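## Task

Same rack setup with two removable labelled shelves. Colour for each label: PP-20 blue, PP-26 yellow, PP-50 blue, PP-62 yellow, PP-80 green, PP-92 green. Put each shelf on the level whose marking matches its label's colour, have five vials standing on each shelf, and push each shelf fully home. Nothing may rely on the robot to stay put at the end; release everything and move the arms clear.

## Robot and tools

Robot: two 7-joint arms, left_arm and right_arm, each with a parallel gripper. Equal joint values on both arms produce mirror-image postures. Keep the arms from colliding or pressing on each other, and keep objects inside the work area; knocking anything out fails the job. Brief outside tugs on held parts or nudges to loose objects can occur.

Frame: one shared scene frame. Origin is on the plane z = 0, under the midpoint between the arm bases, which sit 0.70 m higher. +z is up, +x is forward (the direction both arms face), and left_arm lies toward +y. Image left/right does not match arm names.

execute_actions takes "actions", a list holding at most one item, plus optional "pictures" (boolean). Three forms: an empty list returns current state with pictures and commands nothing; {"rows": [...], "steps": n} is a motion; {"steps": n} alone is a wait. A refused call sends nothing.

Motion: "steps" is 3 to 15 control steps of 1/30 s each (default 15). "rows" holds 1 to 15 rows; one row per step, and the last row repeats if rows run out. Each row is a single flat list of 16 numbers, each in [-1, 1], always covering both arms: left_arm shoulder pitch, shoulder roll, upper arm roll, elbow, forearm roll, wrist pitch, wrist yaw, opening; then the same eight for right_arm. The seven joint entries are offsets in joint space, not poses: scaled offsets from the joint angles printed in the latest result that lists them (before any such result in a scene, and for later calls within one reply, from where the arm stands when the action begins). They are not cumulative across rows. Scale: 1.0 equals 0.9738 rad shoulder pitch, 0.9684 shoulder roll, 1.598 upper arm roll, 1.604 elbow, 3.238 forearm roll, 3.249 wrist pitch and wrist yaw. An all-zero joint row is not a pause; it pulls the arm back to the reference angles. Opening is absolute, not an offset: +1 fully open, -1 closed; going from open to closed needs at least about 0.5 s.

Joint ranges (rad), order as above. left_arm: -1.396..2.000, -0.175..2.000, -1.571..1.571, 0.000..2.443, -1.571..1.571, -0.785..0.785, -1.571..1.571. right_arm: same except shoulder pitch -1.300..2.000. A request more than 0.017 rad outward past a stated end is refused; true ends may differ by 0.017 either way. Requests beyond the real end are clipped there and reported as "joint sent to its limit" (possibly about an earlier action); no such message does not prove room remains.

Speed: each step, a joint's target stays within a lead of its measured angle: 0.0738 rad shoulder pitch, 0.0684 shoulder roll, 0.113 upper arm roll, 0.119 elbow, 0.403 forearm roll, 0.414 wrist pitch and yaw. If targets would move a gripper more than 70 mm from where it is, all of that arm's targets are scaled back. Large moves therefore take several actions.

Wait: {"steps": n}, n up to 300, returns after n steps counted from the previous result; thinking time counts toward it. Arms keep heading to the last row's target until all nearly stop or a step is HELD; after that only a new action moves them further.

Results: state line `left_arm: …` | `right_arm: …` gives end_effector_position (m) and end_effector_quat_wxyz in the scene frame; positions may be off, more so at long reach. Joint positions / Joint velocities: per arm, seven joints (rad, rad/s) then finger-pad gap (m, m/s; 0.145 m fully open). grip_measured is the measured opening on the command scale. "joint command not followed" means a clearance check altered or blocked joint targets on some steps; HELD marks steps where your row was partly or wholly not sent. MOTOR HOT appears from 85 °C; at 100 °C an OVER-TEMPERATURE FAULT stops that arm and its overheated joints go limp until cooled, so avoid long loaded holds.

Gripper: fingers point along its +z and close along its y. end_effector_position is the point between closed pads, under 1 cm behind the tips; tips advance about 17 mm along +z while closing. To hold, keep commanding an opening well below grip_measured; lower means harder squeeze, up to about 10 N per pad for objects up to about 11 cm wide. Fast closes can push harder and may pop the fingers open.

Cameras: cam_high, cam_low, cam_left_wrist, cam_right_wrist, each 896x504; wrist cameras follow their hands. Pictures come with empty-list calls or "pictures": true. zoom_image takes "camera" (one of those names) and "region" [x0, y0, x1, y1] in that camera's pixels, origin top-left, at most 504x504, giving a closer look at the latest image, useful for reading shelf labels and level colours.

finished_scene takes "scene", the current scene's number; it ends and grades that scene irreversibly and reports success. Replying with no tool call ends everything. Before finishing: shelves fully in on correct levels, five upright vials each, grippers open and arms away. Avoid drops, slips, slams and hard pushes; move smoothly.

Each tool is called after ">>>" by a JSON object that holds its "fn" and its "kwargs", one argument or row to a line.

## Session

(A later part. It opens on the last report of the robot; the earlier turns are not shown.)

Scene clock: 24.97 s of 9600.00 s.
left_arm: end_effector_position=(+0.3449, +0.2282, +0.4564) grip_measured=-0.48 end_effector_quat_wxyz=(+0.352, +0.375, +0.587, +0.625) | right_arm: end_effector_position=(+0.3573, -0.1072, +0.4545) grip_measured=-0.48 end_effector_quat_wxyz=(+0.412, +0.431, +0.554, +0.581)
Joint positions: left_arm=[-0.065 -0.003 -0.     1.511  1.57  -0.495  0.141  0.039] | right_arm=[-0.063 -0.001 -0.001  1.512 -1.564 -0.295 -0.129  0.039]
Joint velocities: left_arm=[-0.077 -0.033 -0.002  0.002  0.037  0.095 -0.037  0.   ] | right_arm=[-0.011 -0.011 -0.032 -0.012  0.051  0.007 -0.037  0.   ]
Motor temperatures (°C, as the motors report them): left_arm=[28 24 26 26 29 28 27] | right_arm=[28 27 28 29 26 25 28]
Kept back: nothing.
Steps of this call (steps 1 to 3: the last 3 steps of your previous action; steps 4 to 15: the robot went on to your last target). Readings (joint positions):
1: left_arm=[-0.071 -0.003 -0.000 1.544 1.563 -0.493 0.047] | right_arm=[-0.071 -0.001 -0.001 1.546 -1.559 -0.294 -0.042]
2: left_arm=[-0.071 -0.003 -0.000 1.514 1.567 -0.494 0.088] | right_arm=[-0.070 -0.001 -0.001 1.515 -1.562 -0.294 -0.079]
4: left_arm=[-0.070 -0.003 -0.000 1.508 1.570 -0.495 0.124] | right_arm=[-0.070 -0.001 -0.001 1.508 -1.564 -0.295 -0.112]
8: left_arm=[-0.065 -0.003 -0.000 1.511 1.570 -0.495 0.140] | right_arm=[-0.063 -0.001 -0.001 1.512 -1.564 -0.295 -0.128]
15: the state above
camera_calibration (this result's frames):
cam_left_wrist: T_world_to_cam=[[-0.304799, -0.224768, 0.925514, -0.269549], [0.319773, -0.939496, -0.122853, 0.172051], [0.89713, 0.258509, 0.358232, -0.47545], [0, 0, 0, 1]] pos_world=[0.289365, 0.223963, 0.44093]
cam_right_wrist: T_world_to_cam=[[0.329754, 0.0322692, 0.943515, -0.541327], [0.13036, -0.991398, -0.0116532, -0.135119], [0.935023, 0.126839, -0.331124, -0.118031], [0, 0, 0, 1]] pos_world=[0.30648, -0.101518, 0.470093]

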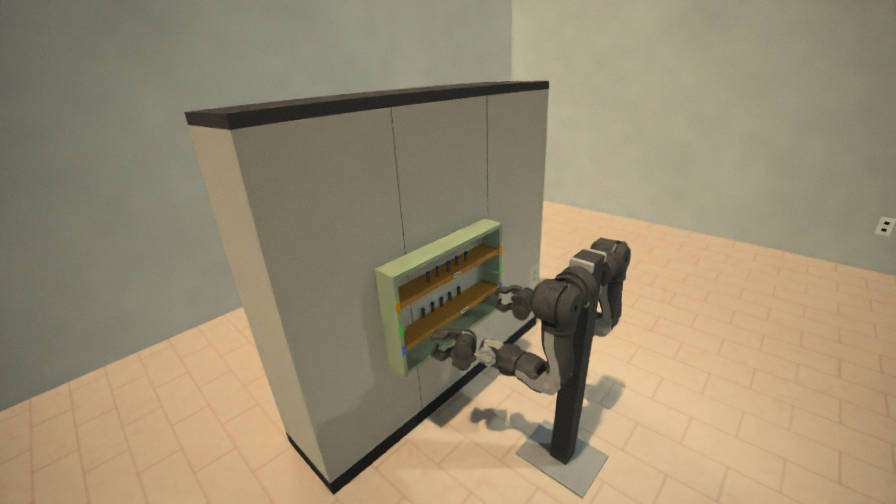

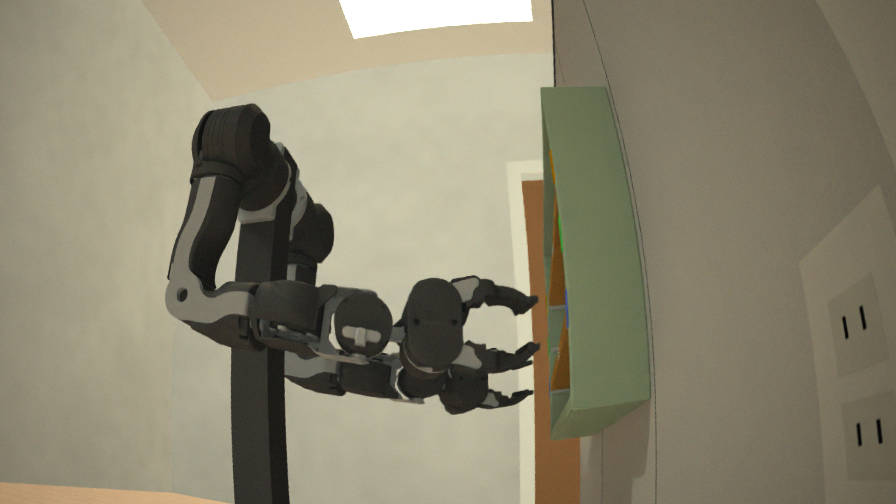

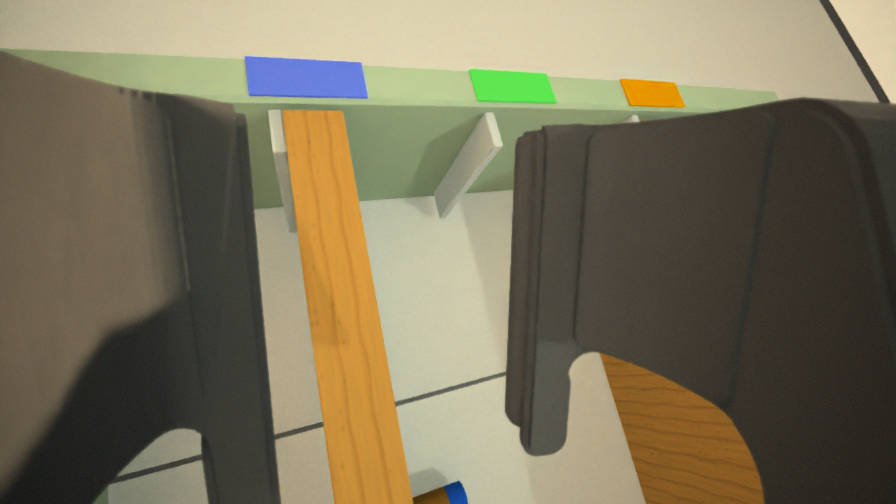

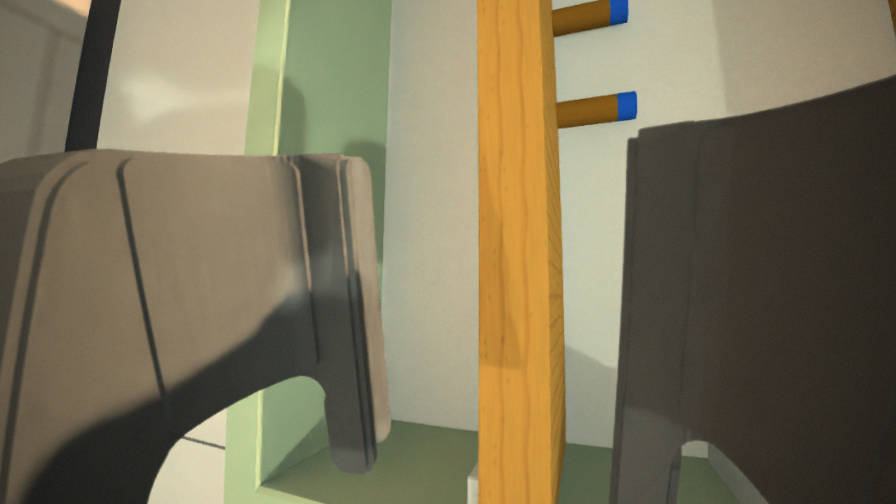

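>>> {"fn": "execute_actions", "kwargs": {
  "actions": [
    {"rows":[[0.01,0,0,-0.006,0,0,-0.006,-0.48,0.01,0,0,-0.006,0,0,0.002,-0.48],[0.03,0,0,-0.017,0,0,-0.01,-0.48,0.028,0,0,-0.016,0,0,0.002,-0.48],[0.06,0,0,-0.035,0,0,-0.01,-0.48,0.055,0,0,-0.032,0,0,0.002,-0.48],[0.095,0,0,-0.056,0,0,-0.01,-0.48,0.088,0,0,-0.052,0,0,0.002,-0.48],[0.13,0,0,-0.079,0,0,-0.009,-0.48,0.12,0,0,-0.072,0,0,0.002,-0.48],[0.165,0,0,-0.102,0,0,-0.008,-0.48,0.152,0,0,-0.092,0,0,0.001,-0.48],[0.2,0,0,-0.125,0,0,-0.006,-0.48,0.185,0,0,-0.114,0,0,0,-0.48],[0.235,0,0,-0.15,0,0,-0.004,-0.48,0.217,0,0,-0.136,0,0,-0.001,-0.48],[0.27,0,0,-0.175,0,0,-0.002,-0.48,0.25,0,0,-0.159,0,0,-0.003,-0.48],[0.305,0,0,-0.201,0,0,0,-0.48,0.282,0,0,-0.182,0,0,-0.005,-0.48],[0.34,0,0,-0.228,0,0,0.003,-0.48,0.314,0,0,-0.205,0,0,-0.007,-0.48],[0.37,0,0,-0.251,0,0,0.005,-0.48,0.342,0,0,-0.226,0,0,-0.009,-0.48],[0.392,0,0,-0.269,0,0,0.007,-0.48,0.362,0,0,-0.242,0,0,-0.01,-0.48],[0.406,0,0,-0.28,0,0,0.007,-0.48,0.375,0,0,-0.252,0,0,-0.01,-0.48]]}
  ]
}}

>>> {"fn": "execute_actions", "kwargs": {
  "actions": [
    {"steps":12}
  ],
  "pictures": true
}}

Scene clock: 25.70 s of 9600.00 s.
left_arm: end_effector_position=(+0.4217, +0.2278, +0.4513) grip_measured=-0.48 end_effector_quat_wxyz=(+0.340, +0.388, +0.593, +0.618) | right_arm: end_effector_position=(+0.4286, -0.1071, +0.4549) grip_measured=-0.48 end_effector_quat_wxyz=(+0.408, +0.434, +0.555, +0.580)
Joint positions: left_arm=[ 0.294 -0.003 -0.     1.113  1.571 -0.495  0.142  0.039] | right_arm=[ 0.268 -0.001 -0.001  1.155 -1.564 -0.296 -0.146  0.039]
Joint velocities: left_arm=[ 0.846 -0.055 -0.007 -0.838  0.007  0.037 -0.037 -0.   ] | right_arm=[ 0.758  0.055 -0.007 -0.794 -0.037  0.051 -0.007 -0.   ]
Motor temperatures (°C, as the motors report them): left_arm=[28 24 26 26 29 28 27] | right_arm=[28 27 28 29 26 25 28]
Steps of this call (steps 1 to 10: the robot went on to your last target; steps 11 to 22: the first 12 steps of this action). Readings (joint positions):
11: left_arm=[-0.061 -0.003 -0.000 1.507 1.570 -0.495 0.136] | right_arm=[-0.060 -0.001 -0.001 1.508 -1.564 -0.295 -0.129]
12: left_arm=[-0.045 -0.003 -0.000 1.489 1.570 -0.495 0.126] | right_arm=[-0.046 -0.001 -0.001 1.492 -1.564 -0.295 -0.128]
14: left_arm=[0.021 -0.003 -0.000 1.424 1.571 -0.497 0.115] | right_arm=[0.015 -0.001 -0.001 1.434 -1.564 -0.296 -0.124]
18: left_arm=[0.165 -0.003 -0.000 1.279 1.570 -0.495 0.122] | right_arm=[0.151 -0.001 -0.001 1.303 -1.563 -0.296 -0.130]
22: the state above

Scene clock: 26.10 s of 9600.00 s.
left_arm: end_effector_position=(+0.4291, +0.2276, +0.4522) grip_measured=-0.48 end_effector_quat_wxyz=(+0.340, +0.389, +0.590, +0.621) | right_arm: end_effector_position=(+0.4358, -0.1072, +0.4557) grip_measured=-0.48 end_effector_quat_wxyz=(+0.409, +0.435, +0.553, +0.581)
Joint positions: left_arm=[ 0.331 -0.003 -0.     1.064  1.57  -0.495  0.158  0.039] | right_arm=[ 0.303 -0.001 -0.001  1.111 -1.563 -0.296 -0.158  0.039]
Joint velocities: left_arm=[-0.055 -0.011  0.007 -0.012  0.051  0.007  0.037 -0.   ] | right_arm=[ 0.055 -0.033 -0.022 -0.007  0.007 -0.066 -0.022  0.   ]
Motor temperatures (°C, as the motors report them): left_arm=[28 24 26 26 29 28 27] | right_arm=[28 27 28 29 26 25 28]
Kept back: nothing.
Steps of this call (steps 1 to 3: the last 3 steps of your previous action; steps 4 to 12: the robot went on to your last target). Readings (joint positions):
1: left_arm=[0.319 -0.003 -0.000 1.085 1.571 -0.495 0.149] | right_arm=[0.292 -0.001 -0.001 1.130 -1.564 -0.296 -0.150]
2: left_arm=[0.335 -0.003 -0.000 1.068 1.570 -0.495 0.154] | right_arm=[0.307 -0.001 -0.001 1.115 -1.563 -0.296 -0.154]
4: left_arm=[0.336 -0.003 -0.000 1.065 1.570 -0.495 0.158] | right_arm=[0.309 -0.001 -0.001 1.112 -1.563 -0.296 -0.157]
8: left_arm=[0.331 -0.003 -0.000 1.064 1.570 -0.495 0.158] | right_arm=[0.303 -0.001 -0.001 1.111 -1.563 -0.296 -0.158]
12: the state above
camera_calibration (this result's frames):
cam_left_wrist: T_world_to_cam=[[-0.271442, -0.232525, 0.933944, -0.256486], [0.312815, -0.939008, -0.142869, 0.155945], [0.910201, 0.253371, 0.327624, -0.539912], [0, 0, 0, 1]] pos_world=[0.373026, 0.223592, 0.438711]
cam_right_wrist: T_world_to_cam=[[0.337061, 0.0243578, 0.941168, -0.571313], [0.129571, -0.991353, -0.0207468, -0.140893], [0.932524, 0.128941, -0.337302, -0.186843], [0, 0, 0, 1]] pos_world=[0.385058, -0.101667, 0.471756]

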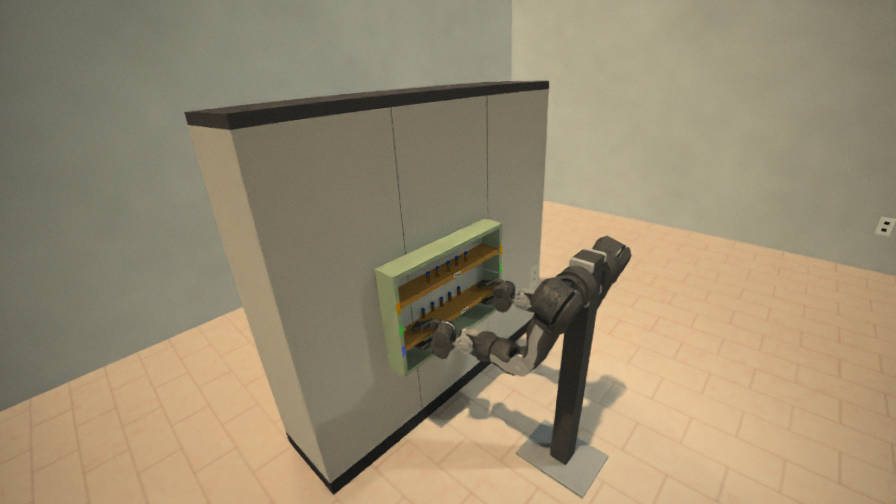

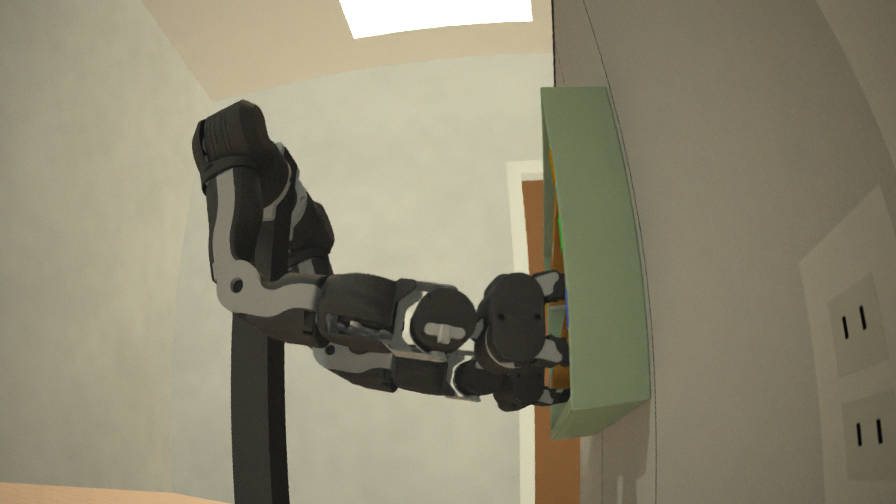

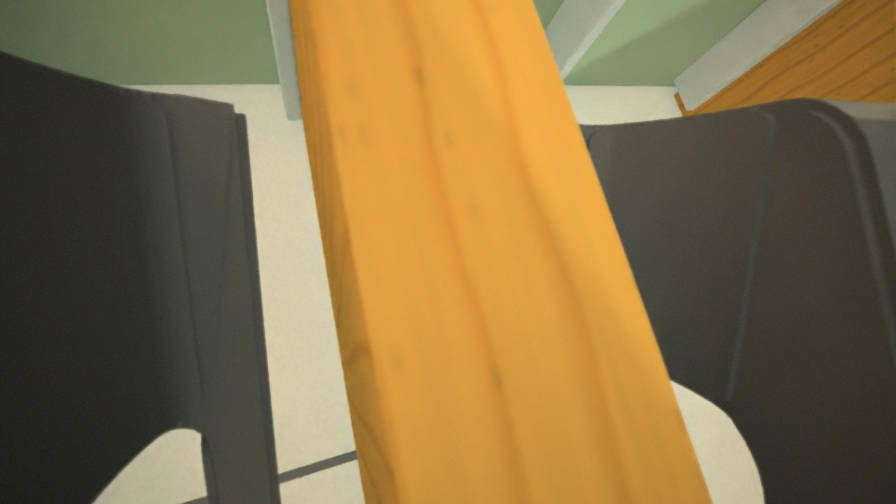

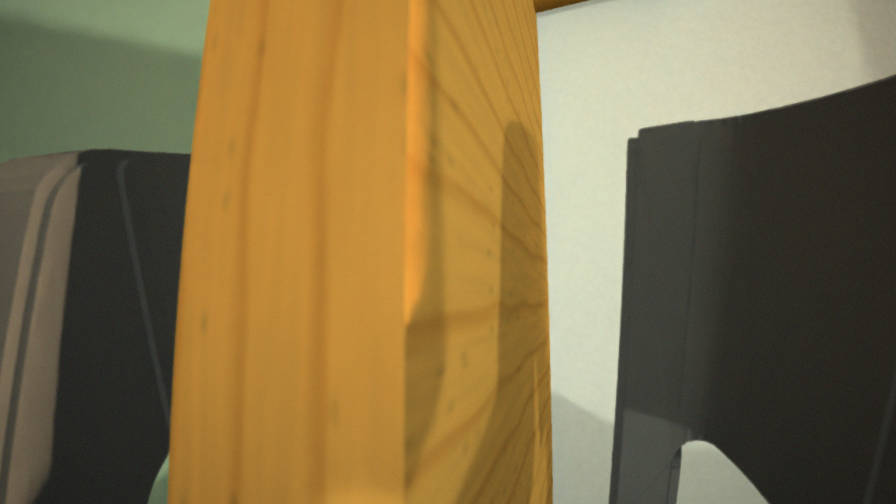

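>>> {"fn": "execute_actions", "kwargs": {
  "actions": [
    {"rows":[[0.004,0,0,-0.006,0,0,0,-0.5,0.004,0,0,-0.006,0,0,0,-0.5],[0.008,0,0,-0.011,0,0,0,-0.53,0.008,0,0,-0.013,0,0,0,-0.53],[0.008,0,0,-0.011,0,0,0,-0.57,0.008,0,0,-0.013,0,0,0,-0.57],[0.008,0,0,-0.011,0,0,0,-0.61,0.008,0,0,-0.013,0,0,0,-0.61],[0.008,0,0,-0.011,0,0,0,-0.65,0.008,0,0,-0.013,0,0,0,-0.65],[0.008,0,0,-0.011,0,0,0,-0.68,0.008,0,0,-0.013,0,0,0,-0.68],[0.008,0,0,-0.011,0,0,0,-0.71,0.008,0,0,-0.013,0,0,0,-0.71],[0.008,0,0,-0.011,0,0,0,-0.74,0.008,0,0,-0.013,0,0,0,-0.74],[0.008,0,0,-0.011,0,0,0,-0.77,0.008,0,0,-0.013,0,0,0,-0.77],[0.008,0,0,-0.011,0,0,0,-0.81,0.008,0,0,-0.013,0,0,0,-0.81],[0.008,0,0,-0.011,0,0,0,-0.86,0.008,0,0,-0.013,0,0,0,-0.86],[0.008,0,0,-0.011,0,0,0,-0.92,0.008,0,0,-0.013,0,0,0,-0.92],[0.008,0,0,-0.011,0,0,0,-1,0.008,0,0,-0.013,0,0,0,-1]]}
  ]
}}

>>> {"fn": "execute_actions", "kwargs": {
  "actions": [
    {"rows":[[0,0,0,0.004,0,0,0.004,-1,0,0,0,0.004,0,0,-0.004,-1],[0,0,0,0.007,0,0,0.006,-1,0,0,0,0.007,0,0,-0.006,-1],[-0.002,0,0,0.011,0,0,0.008,-1,-0.002,0,0,0.011,0,0,-0.008,-1],[-0.005,0,0,0.015,0,0,0.008,-1,-0.005,0,0,0.015,0,0,-0.008,-1],[-0.01,0,0,0.02,0,0,0.008,-1,-0.01,0,0,0.02,0,0,-0.008,-1],[-0.017,0,0,0.026,0,0,0.008,-1,-0.017,0,0,0.026,0,0,-0.008,-1],[-0.026,0,0,0.033,0,0,0.007,-1,-0.026,0,0,0.033,0,0,-0.007,-1],[-0.036,0,0,0.041,0,0,0.006,-1,-0.036,0,0,0.041,0,0,-0.006,-1],[-0.047,0,0,0.05,0,0,0.005,-1,-0.047,0,0,0.049,0,0,-0.005,-1],[-0.058,0,0,0.059,0,0,0.004,-1,-0.058,0,0,0.058,0,0,-0.004,-1],[-0.07,0,0,0.068,0,0,0.003,-1,-0.07,0,0,0.067,0,0,-0.003,-1],[-0.082,0,0,0.077,0,0,0.002,-1,-0.082,0,0,0.076,0,0,-0.002,-1],[-0.094,0,0,0.086,0,0,0.001,-1,-0.094,0,0,0.085,0,0,-0.001,-1],[-0.104,0,0,0.094,0,0,0,-1,-0.104,0,0,0.092,0,0,0,-1],[-0.11,0,0,0.098,0,0,0,-1,-0.11,0,0,0.096,0,0,0,-1]]}
  ]
}}

>>> {"fn": "execute_actions", "kwargs": {
  "actions": [
    {"steps":10}
  ],
  "pictures": true
}}

>>> {"fn": "zoom_image", "kwargs": {
  "camera": "cam_high",
  "region": [370,220,530,370]
}}

Scene clock: 27.03 s of 9600.00 s.
left_arm: end_effector_position=(+0.4308, +0.2275, +0.4515) grip_measured=-0.72 end_effector_quat_wxyz=(+0.340, +0.389, +0.590, +0.621) | right_arm: end_effector_position=(+0.4374, -0.1072, +0.4533) grip_measured=-0.73 end_effector_quat_wxyz=(+0.407, +0.436, +0.555, +0.579)
Joint positions: left_arm=[ 0.34  -0.003 -0.     1.049  1.572 -0.495  0.164  0.022] | right_arm=[ 0.312 -0.001 -0.001  1.093 -1.566 -0.296 -0.161  0.02 ]
Joint velocities: left_arm=[ 0.011  0.033 -0.002  0.002 -0.066 -0.022 -0.022 -0.   ] | right_arm=[ 0.055 -0.011 -0.002 -0.012 -0.037  0.095 -0.007 -0.   ]
Motor temperatures (°C, as the motors report them): left_arm=[28 24 26 26 29 28 27] | right_arm=[28 27 28 29 26 25 28]
Steps of this call (steps 1 to 16: the robot went on to your last target; steps 17 to 28: the first 12 steps of this action). Readings (joint positions):
17: left_arm=[0.332 -0.003 -0.000 1.060 1.570 -0.495 0.158] | right_arm=[0.304 -0.001 -0.001 1.107 -1.563 -0.296 -0.158]
18: left_arm=[0.335 -0.003 -0.000 1.051 1.570 -0.495 0.158] | right_arm=[0.309 -0.001 -0.001 1.097 -1.563 -0.296 -0.158]
20: left_arm=[0.336 -0.003 -0.000 1.048 1.570 -0.495 0.158] | right_arm=[0.310 -0.001 -0.001 1.093 -1.563 -0.296 -0.158]
24: left_arm=[0.340 -0.003 -0.000 1.049 1.571 -0.495 0.164] | right_arm=[0.312 -0.001 -0.001 1.093 -1.565 -0.296 -0.160]
28: the state above

Scene clock: 27.53 s of 9600.00 s.
left_arm: end_effector_position=(+0.4157, +0.2273, +0.4613) grip_measured=-0.75 end_effector_quat_wxyz=(+0.352, +0.376, +0.582, +0.630) | right_arm: end_effector_position=(+0.4207, -0.1070, +0.4578) grip_measured=-0.75 end_effector_quat_wxyz=(+0.413, +0.429, +0.552, +0.584)
Joint positions: left_arm=[ 0.262 -0.004 -0.     1.166  1.572 -0.495  0.17   0.019] | right_arm=[ 0.23  -0.    -0.002  1.202 -1.566 -0.298 -0.155  0.019]
Joint velocities: left_arm=[-0.209 -0.077  0.002  0.379 -0.081  0.022 -0.007 -0.001] | right_arm=[-0.363 -0.055 -0.002  0.374  0.051 -0.051  0.051 -0.001]
Motor temperatures (°C, as the motors report them): left_arm=[28 24 26 26 29 28 27] | right_arm=[28 27 28 29 26 25 28]
Steps of this call (steps 1 to 3: the last 3 steps of your previous action; steps 4 to 15: the first 12 steps of this action, its rows measured from where the robot was after step 3). Readings (joint positions):
3: left_arm=[0.340 -0.003 -0.000 1.049 1.572 -0.495 0.164] | right_arm=[0.312 -0.001 -0.001 1.093 -1.566 -0.296 -0.161]
4: left_arm=[0.340 -0.003 -0.000 1.050 1.572 -0.495 0.167] | right_arm=[0.312 -0.001 -0.001 1.094 -1.566 -0.296 -0.163]
5: left_arm=[0.340 -0.003 -0.000 1.054 1.572 -0.496 0.169] | right_arm=[0.312 -0.001 -0.001 1.098 -1.566 -0.297 -0.164]
7: left_arm=[0.339 -0.003 -0.000 1.068 1.572 -0.496 0.175] | right_arm=[0.308 -0.000 -0.001 1.107 -1.566 -0.298 -0.165]
11: left_arm=[0.308 -0.004 -0.000 1.109 1.572 -0.496 0.178] | right_arm=[0.275 -0.000 -0.002 1.147 -1.566 -0.297 -0.164]
15: the state above

Scene clock: 27.87 s of 9600.00 s.
left_arm: end_effector_position=(+0.4091, +0.2275, +0.4598) grip_measured=-0.75 end_effector_quat_wxyz=(+0.352, +0.376, +0.584, +0.628) | right_arm: end_effector_position=(+0.4144, -0.1069, +0.4572) grip_measured=-0.75 end_effector_quat_wxyz=(+0.413, +0.428, +0.553, +0.584)
Joint positions: left_arm=[ 0.231 -0.004 -0.     1.201  1.572 -0.495  0.161  0.019] | right_arm=[ 0.2   -0.    -0.002  1.238 -1.566 -0.298 -0.148  0.019]
Joint velocities: left_arm=[ 0.011 -0.077  0.017 -0.007 -0.022 -0.051 -0.022 -0.   ] | right_arm=[-0.143  0.055 -0.002 -0.007  0.037 -0.022  0.022 -0.   ]
Motor temperatures (°C, as the motors report them): left_arm=[28 24 26 27 29 28 27] | right_arm=[28 27 28 29 26 25 28]
Kept back: nothing.
Steps of this call (steps 1 to 3: the last 3 steps of your previous action; steps 4 to 10: the robot went on to your last target). Readings (joint positions):
1: left_arm=[0.251 -0.004 -0.000 1.181 1.572 -0.495 0.167] | right_arm=[0.218 -0.000 -0.002 1.217 -1.566 -0.298 -0.152]
2: left_arm=[0.240 -0.004 -0.000 1.193 1.572 -0.495 0.165] | right_arm=[0.208 -0.000 -0.002 1.229 -1.566 -0.298 -0.149]
4: left_arm=[0.230 -0.004 -0.000 1.201 1.572 -0.495 0.162] | right_arm=[0.200 -0.000 -0.002 1.238 -1.566 -0.298 -0.149]
8: left_arm=[0.231 -0.004 -0.000 1.201 1.572 -0.495 0.161] | right_arm=[0.200 -0.000 -0.002 1.238 -1.566 -0.298 -0.148]
10: the state above
camera_calibration (this result's frames):
cam_left_wrist: T_world_to_cam=[[-0.308289, -0.231023, 0.922815, -0.249183], [0.318569, -0.939125, -0.12868, 0.154349], [0.896366, 0.25431, 0.363118, -0.535063], [0, 0, 0, 1]] pos_world=[0.353621, 0.223458, 0.444103]
cam_right_wrist: T_world_to_cam=[[0.322895, 0.0307105, 0.945936, -0.56116], [0.133023, -0.991025, -0.0132332, -0.142564], [0.93704, 0.130105, -0.324082, -0.174232], [0, 0, 0, 1]] pos_world=[0.363422, -0.101383, 0.47247]

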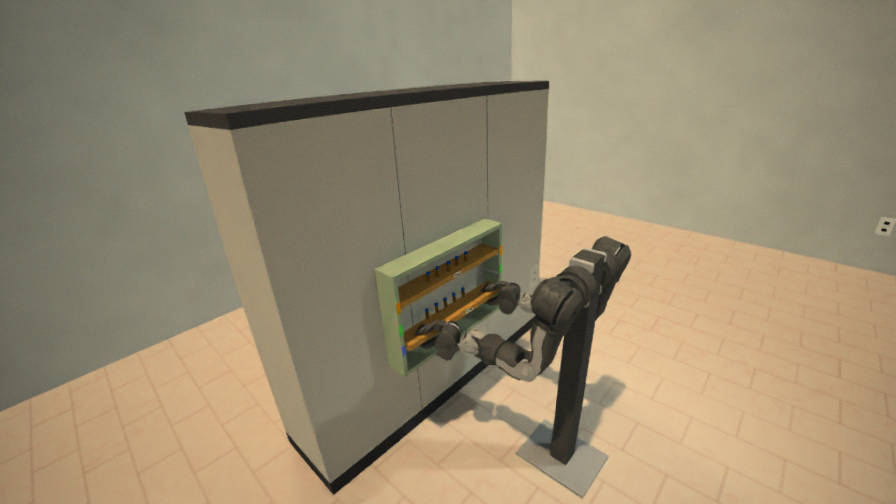

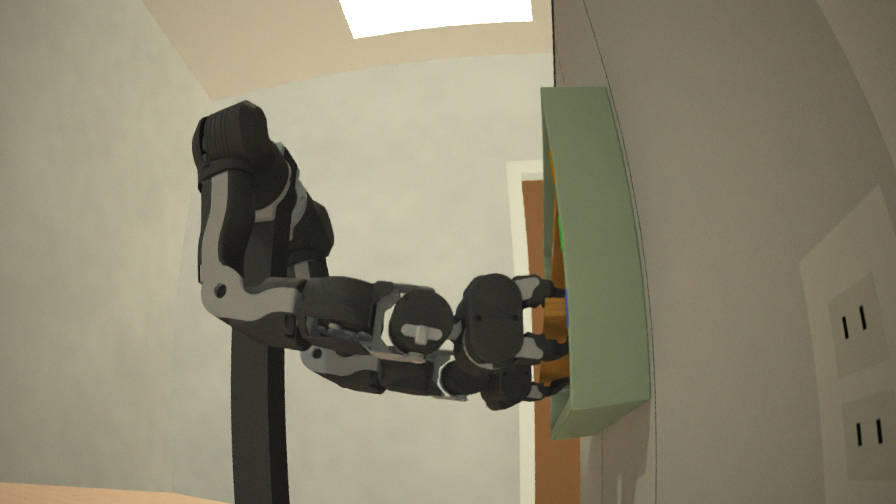

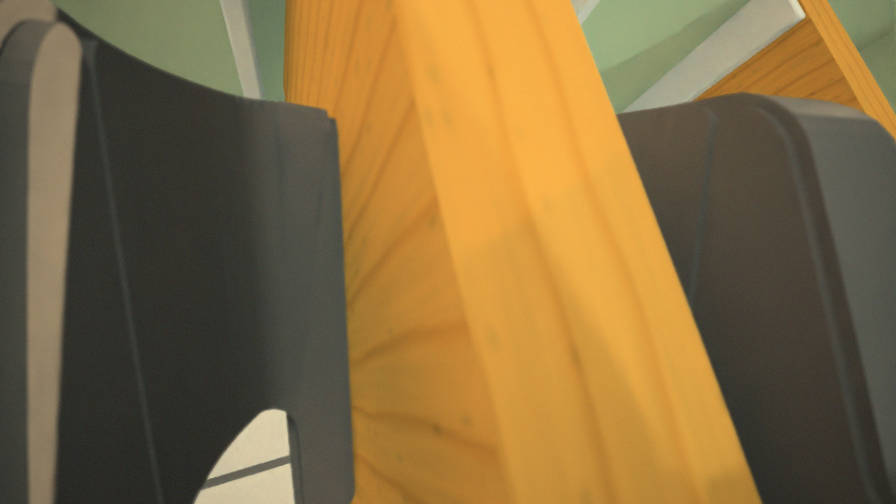

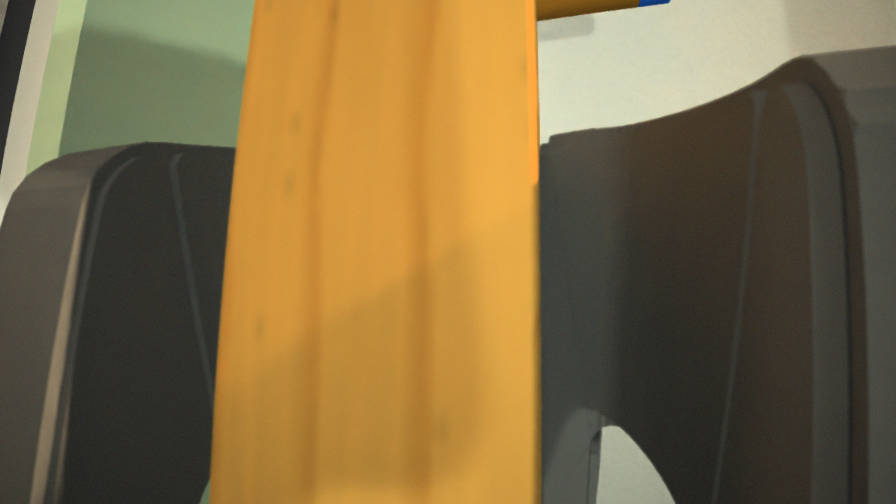

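Region (370, 220, 530, 370) of cam_high's 896x504 image, scaled by 3.150, with more detail than that image has; it fills the top 472 rows of this view, and the rest is white.

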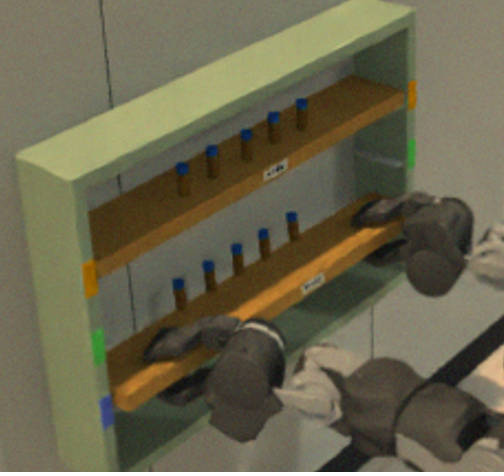

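>>> {"fn": "execute_actions", "kwargs": {
  "actions": [
    {"rows":[[0.002,0,0,0.004,0,0,0.004,-1,0.004,0,0,0.007,0,0,-0.006,-1],[0.002,0,0,0.007,0,0,0.005,-1,0.004,0,0,0.01,0,0,-0.008,-1],[0.002,0,0,0.011,0,0,0.005,-1,0.004,0,0,0.014,0,0,-0.009,-1],[0.002,0,0,0.015,0,0,0.005,-1,0.004,0,0,0.018,0,0,-0.009,-1],[0.002,0,0,0.019,0,0,0.004,-1,0.004,0,0,0.022,0,0,-0.008,-1],[0.002,0,0,0.023,0,0,0.003,-1,0.004,0,0,0.026,0,0,-0.007,-1],[0.002,0,0,0.027,0,0,0.002,-1,0.004,0,0,0.03,0,0,-0.006,-1],[0.002,0,0,0.031,0,0,0.001,-1,0.004,0,0,0.034,0,0,-0.005,-1],[0.002,0,0,0.035,0,0,0,-1,0.004,0,0,0.038,0,0,-0.004,-1],[0.002,0,0,0.039,0,0,-0.001,-1,0.004,0,0,0.042,0,0,-0.003,-1],[0.002,0,0,0.043,0,0,-0.002,-1,0.004,0,0,0.046,0,0,-0.002,-1],[0.002,0,0,0.047,0,0,-0.003,-1,0.004,0,0,0.05,0,0,-0.001,-1],[0.002,0,0,0.05,0,0,-0.004,-1,0.004,0,0,0.053,0,0,0,-1]]}
  ]
}}

>>> {"fn": "execute_actions", "kwargs": {
  "actions": [
    {"steps":8}
  ],
  "pictures": true
}}

>>> {"fn": "zoom_image", "kwargs": {
  "camera": "cam_high",
  "region": [370,220,530,370]
}}

Scene clock: 28.70 s of 9600.00 s.
left_arm: end_effector_position=(+0.4100, +0.2276, +0.4829) grip_measured=-0.75 end_effector_quat_wxyz=(+0.370, +0.356, +0.575, +0.638) | right_arm: end_effector_position=(+0.4148, -0.1065, +0.4797) grip_measured=-0.75 end_effector_quat_wxyz=(+0.428, +0.411, +0.542, +0.595)
Joint positions: left_arm=[ 0.231 -0.004 -0.     1.27   1.572 -0.496  0.151  0.019] | right_arm=[ 0.197 -0.    -0.002  1.306 -1.566 -0.299 -0.137  0.019]
Joint velocities: left_arm=[-0.011 -0.011  0.002  0.139 -0.051 -0.037 -0.051 -0.   ] | right_arm=[-0.011 -0.011  0.002  0.139 -0.022  0.037  0.037  0.   ]
Motor temperatures (°C, as the motors report them): left_arm=[28 24 26 27 29 28 27] | right_arm=[28 27 28 29 26 25 28]
Steps of this call (steps 1 to 13: the robot went on to your last target; steps 14 to 25: the first 12 steps of this action). Readings (joint positions):
14: left_arm=[0.231 -0.004 -0.000 1.202 1.572 -0.495 0.161] | right_arm=[0.200 -0.000 -0.002 1.238 -1.566 -0.298 -0.148]
15: left_arm=[0.231 -0.004 -0.000 1.205 1.572 -0.495 0.161] | right_arm=[0.199 -0.000 -0.002 1.240 -1.566 -0.298 -0.148]
17: left_arm=[0.231 -0.004 -0.000 1.218 1.572 -0.496 0.162] | right_arm=[0.197 -0.000 -0.002 1.252 -1.566 -0.299 -0.148]
21: left_arm=[0.231 -0.004 -0.000 1.245 1.572 -0.496 0.161] | right_arm=[0.197 -0.000 -0.002 1.279 -1.566 -0.299 -0.147]
25: the state above

Scene clock: 28.97 s of 9600.00 s.
left_arm: end_effector_position=(+0.4100, +0.2277, +0.4848) grip_measured=-0.75 end_effector_quat_wxyz=(+0.371, +0.354, +0.575, +0.637) | right_arm: end_effector_position=(+0.4149, -0.1064, +0.4823) grip_measured=-0.75 end_effector_quat_wxyz=(+0.430, +0.409, +0.542, +0.595)
Joint positions: left_arm=[ 0.231 -0.004 -0.     1.278  1.572 -0.496  0.145  0.019] | right_arm=[ 0.198 -0.    -0.002  1.314 -1.566 -0.299 -0.133  0.019]
Joint velocities: left_arm=[-0.077  0.033  0.007  0.022 -0.007 -0.022 -0.095 -0.   ] | right_arm=[-0.077 -0.099  0.002 -0.007 -0.007  0.007  0.066 -0.   ]
Motor temperatures (°C, as the motors report them): left_arm=[28 24 26 27 29 28 27] | right_arm=[28 27 28 29 26 25 28]
Kept back: nothing.
Steps of this call (steps 1 to 3: the last 3 steps of your previous action; steps 4 to 8: the robot went on to your last target). Readings (joint positions):
1: left_arm=[0.231 -0.004 -0.000 1.276 1.572 -0.496 0.149] | right_arm=[0.197 -0.000 -0.002 1.312 -1.566 -0.299 -0.135]
2: left_arm=[0.231 -0.004 -0.000 1.278 1.572 -0.496 0.148] | right_arm=[0.198 -0.000 -0.002 1.314 -1.566 -0.299 -0.135]
4: left_arm=[0.231 -0.004 -0.000 1.278 1.572 -0.496 0.145] | right_arm=[0.198 -0.000 -0.002 1.314 -1.566 -0.299 -0.133]
8: the state above
camera_calibration (this result's frames):
cam_left_wrist: T_world_to_cam=[[-0.36515, -0.224146, 0.903562, -0.240757], [0.326962, -0.939629, -0.10096, 0.1407], [0.871643, 0.258565, 0.416393, -0.561656], [0, 0, 0, 1]] pos_world=[0.355648, 0.223465, 0.465614]
cam_right_wrist: T_world_to_cam=[[0.265689, 0.0355325, 0.963404, -0.569311], [0.13545, -0.990784, -0.000812201, -0.148847], [0.954496, 0.130709, -0.268054, -0.200865], [0, 0, 0, 1]] pos_world=[0.363146, -0.100992, 0.494512]

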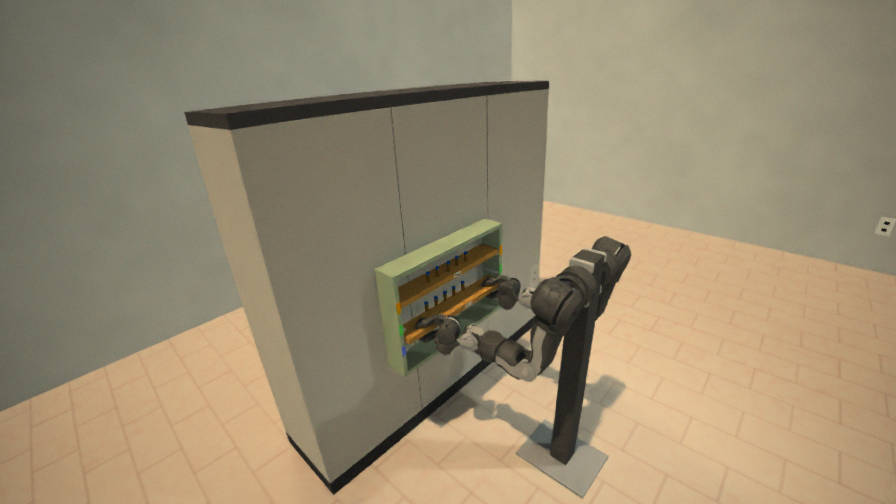

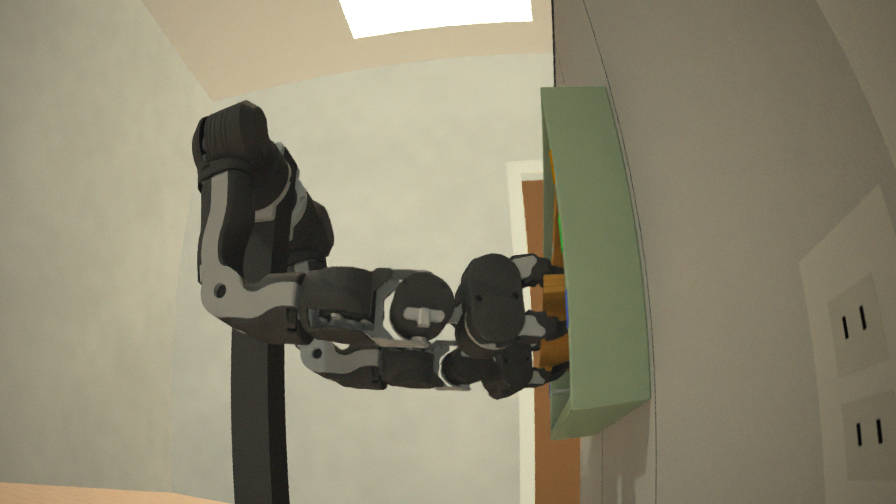

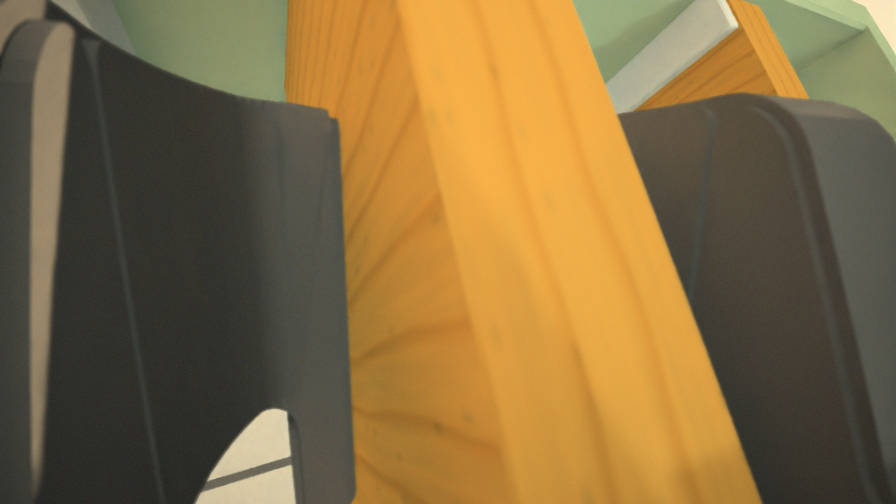

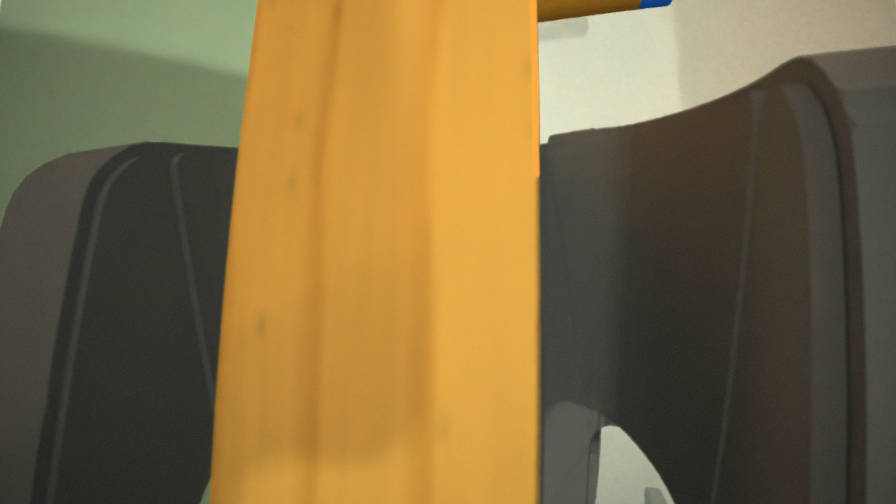

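Region (370, 220, 530, 370) of cam_high's 896x504 image, scaled by 3.150, with more detail than that image has; it fills the top 472 rows of this view, and the rest is white.

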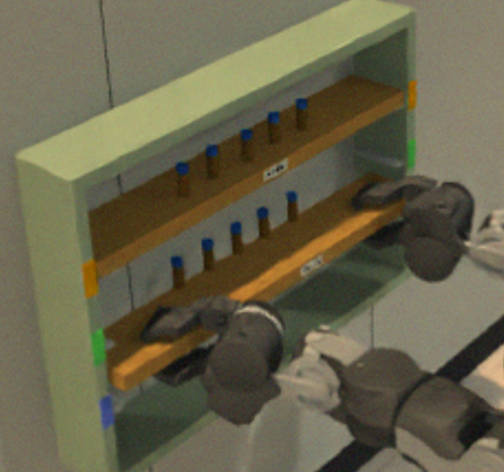

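>>> {"fn": "execute_actions", "kwargs": {
  "actions": [
    {"rows":[[0.002,0,0,0.006,0,0,-0.001,-1,0.006,0,0,0.01,0,0,-0.003,-1],[0.001,0,0,0.012,0,0,-0.004,-1,0.005,0,0,0.016,0,0,-0.001,-1],[-0.002,0,0,0.019,0,0,-0.007,-1,0.002,0,0,0.023,0,0,0.002,-1],[-0.007,0,0,0.028,0,0,-0.01,-1,-0.003,0,0,0.032,0,0,0.004,-1],[-0.015,0,0,0.038,0,0,-0.013,-1,-0.011,0,0,0.042,0,0,0.007,-1],[-0.026,0,0,0.049,0,0,-0.016,-1,-0.022,0,0,0.053,0,0,0.009,-1],[-0.039,0,0,0.06,0,0,-0.019,-1,-0.035,0,0,0.064,0,0,0.012,-1],[-0.054,0,0,0.071,0,0,-0.021,-1,-0.05,0,0,0.075,0,0,0.014,-1],[-0.07,0,0,0.083,0,0,-0.023,-1,-0.065,0,0,0.086,0,0,0.016,-1],[-0.086,0,0,0.095,0,0,-0.025,-1,-0.081,0,0,0.098,0,0,0.017,-1],[-0.102,0,0,0.106,0,0,-0.026,-1,-0.097,0,0,0.109,0,0,0.018,-1],[-0.118,0,0,0.117,0,0,-0.027,-1,-0.113,0,0,0.12,0,0,0.019,-1],[-0.134,0,0,0.128,0,0,-0.028,-1,-0.128,0,0,0.13,0,0,0.02,-1],[-0.147,0,0,0.137,0,0,-0.029,-1,-0.141,0,0,0.139,0,0,0.021,-1],[-0.155,0,0,0.142,0,0,-0.03,-1,-0.149,0,0,0.144,0,0,0.022,-1]]}
  ]
}}

>>> {"fn": "execute_actions", "kwargs": {
  "actions": [
    {"steps":10}
  ],
  "pictures": true
}}

>>> {"fn": "zoom_image", "kwargs": {
  "camera": "cam_high",
  "region": [370,220,530,370]
}}

Scene clock: 29.60 s of 9600.00 s.
left_arm: end_effector_position=(+0.3852, +0.2280, +0.4866) grip_measured=-0.76 end_effector_quat_wxyz=(+0.373, +0.353, +0.592, +0.621) | right_arm: end_effector_position=(+0.3903, -0.1057, +0.4920) grip_measured=-0.75 end_effector_quat_wxyz=(+0.432, +0.404, +0.549, +0.590)
Joint positions: left_arm=[ 0.113 -0.005 -0.     1.453  1.572 -0.493  0.057  0.018] | right_arm=[ 0.084  0.    -0.002  1.495 -1.566 -0.302 -0.062  0.019]
Joint velocities: left_arm=[-0.319  0.033 -0.007  0.462 -0.081  0.007 -0.051  0.   ] | right_arm=[-0.407 -0.077 -0.012  0.457  0.007 -0.022 -0.022  0.   ]
Motor temperatures (°C, as the motors report them): left_arm=[28 24 26 27 29 28 27] | right_arm=[28 27 28 29 26 25 28]
Steps of this call (steps 1 to 7: the robot went on to your last target; steps 8 to 19: the first 12 steps of this action). Readings (joint positions):
8: left_arm=[0.231 -0.005 -0.000 1.280 1.572 -0.496 0.141] | right_arm=[0.197 -0.000 -0.002 1.317 -1.566 -0.299 -0.129]
9: left_arm=[0.230 -0.005 -0.000 1.286 1.572 -0.495 0.134] | right_arm=[0.197 -0.000 -0.002 1.325 -1.566 -0.299 -0.123]
11: left_arm=[0.225 -0.005 -0.000 1.314 1.572 -0.495 0.118] | right_arm=[0.194 0.000 -0.002 1.354 -1.566 -0.300 -0.110]
15: left_arm=[0.182 -0.005 -0.000 1.386 1.572 -0.493 0.088] | right_arm=[0.151 0.000 -0.002 1.426 -1.566 -0.301 -0.086]
19: the state above

Scene clock: 29.93 s of 9600.00 s.
left_arm: end_effector_position=(+0.3772, +0.2282, +0.4874) grip_measured=-0.76 end_effector_quat_wxyz=(+0.374, +0.352, +0.594, +0.619) | right_arm: end_effector_position=(+0.3825, -0.1055, +0.4933) grip_measured=-0.75 end_effector_quat_wxyz=(+0.433, +0.403, +0.550, +0.589)
Joint positions: left_arm=[ 0.076 -0.005 -0.     1.5    1.572 -0.493  0.044  0.018] | right_arm=[ 0.048  0.    -0.002  1.54  -1.566 -0.303 -0.052  0.019]
Joint velocities: left_arm=[ 0.011 -0.033 -0.022  0.002  0.037 -0.037  0.051 -0.   ] | right_arm=[-0.033 -0.055 -0.007 -0.012  0.037  0.022  0.022 -0.   ]
Motor temperatures (°C, as the motors report them): left_arm=[28 24 26 27 29 28 27] | right_arm=[28 27 28 29 26 25 28]
Kept back: nothing.
Steps of this call (steps 1 to 3: the last 3 steps of your previous action; steps 4 to 10: the robot went on to your last target). Readings (joint positions):
1: left_arm=[0.099 -0.005 -0.000 1.472 1.572 -0.493 0.053] | right_arm=[0.070 0.000 -0.002 1.512 -1.566 -0.302 -0.059]
2: left_arm=[0.086 -0.005 -0.000 1.489 1.572 -0.493 0.051] | right_arm=[0.059 0.000 -0.002 1.528 -1.566 -0.303 -0.057]
4: left_arm=[0.076 -0.005 -0.000 1.500 1.572 -0.493 0.047] | right_arm=[0.048 0.000 -0.002 1.540 -1.566 -0.303 -0.054]
8: left_arm=[0.076 -0.005 -0.000 1.500 1.572 -0.493 0.044] | right_arm=[0.048 0.000 -0.002 1.540 -1.566 -0.303 -0.052]
10: the state above
camera_calibration (this result's frames):
cam_left_wrist: T_world_to_cam=[[-0.345761, -0.179761, 0.920943, -0.280929], [0.324008, -0.94398, -0.0626119, 0.135536], [0.880607, 0.276744, 0.384636, -0.526318], [0, 0, 0, 1]] pos_world=[0.32243, 0.223098, 0.469646]
cam_right_wrist: T_world_to_cam=[[0.26701, 0.0600507, 0.961821, -0.568416], [0.140436, -0.989827, 0.0228129, -0.156924], [0.953406, 0.128983, -0.272727, -0.164496], [0, 0, 0, 1]] pos_world=[0.330642, -0.099977, 0.505432]

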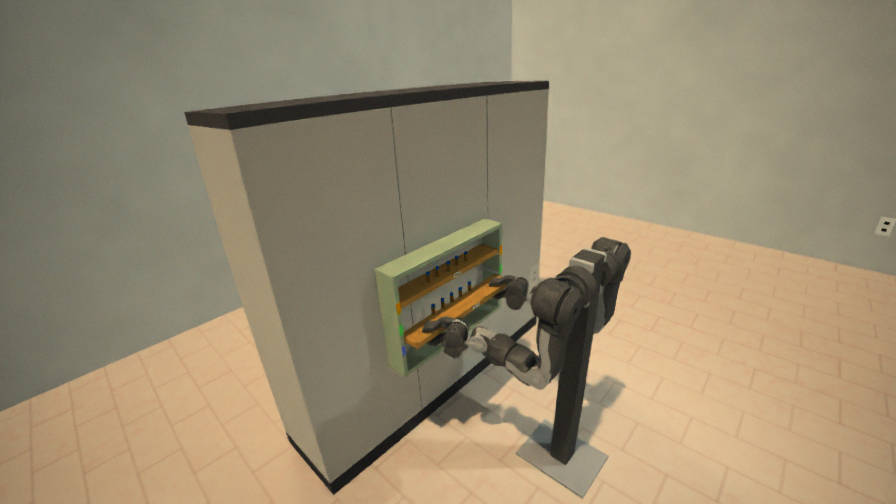

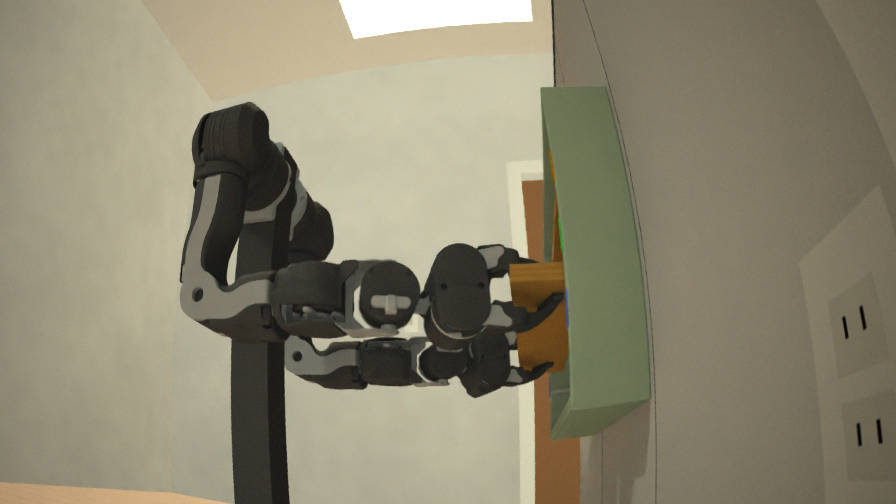

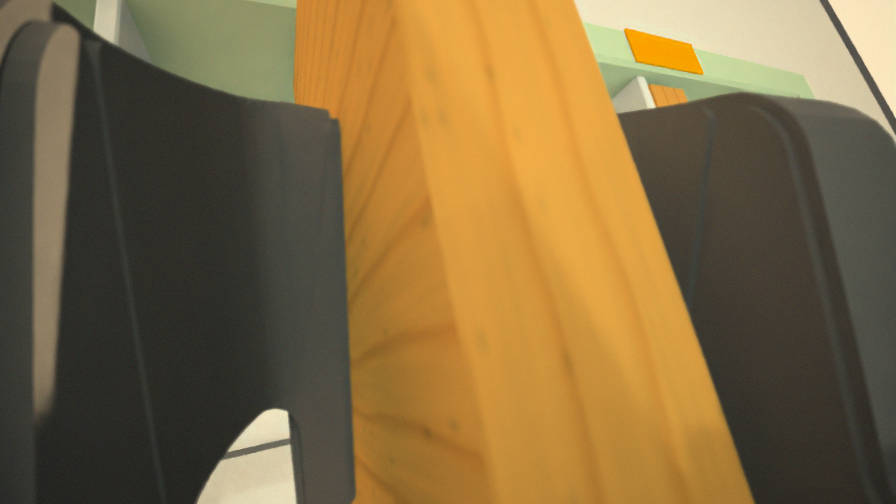

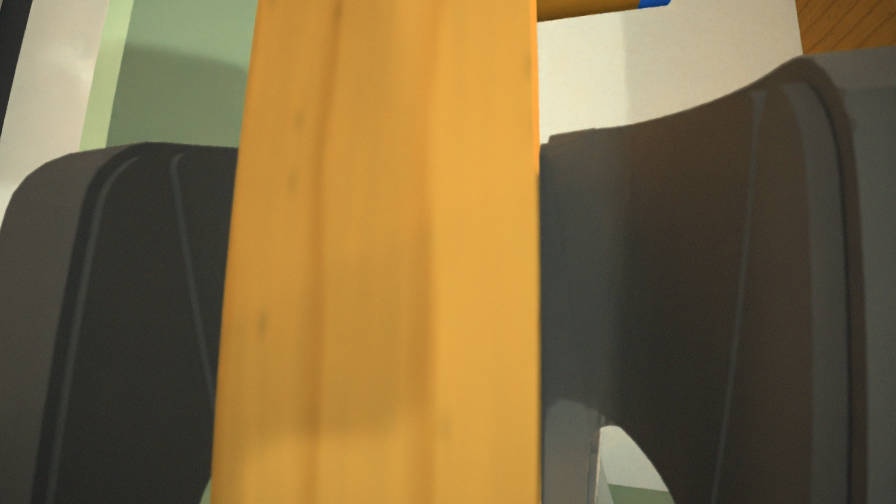

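Region (370, 220, 530, 370) of cam_high's 896x504 image, scaled by 3.150, with more detail than that image has; it fills the top 472 rows of this view, and the rest is white.

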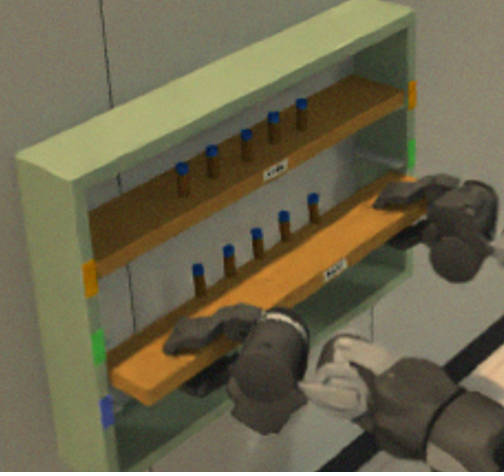

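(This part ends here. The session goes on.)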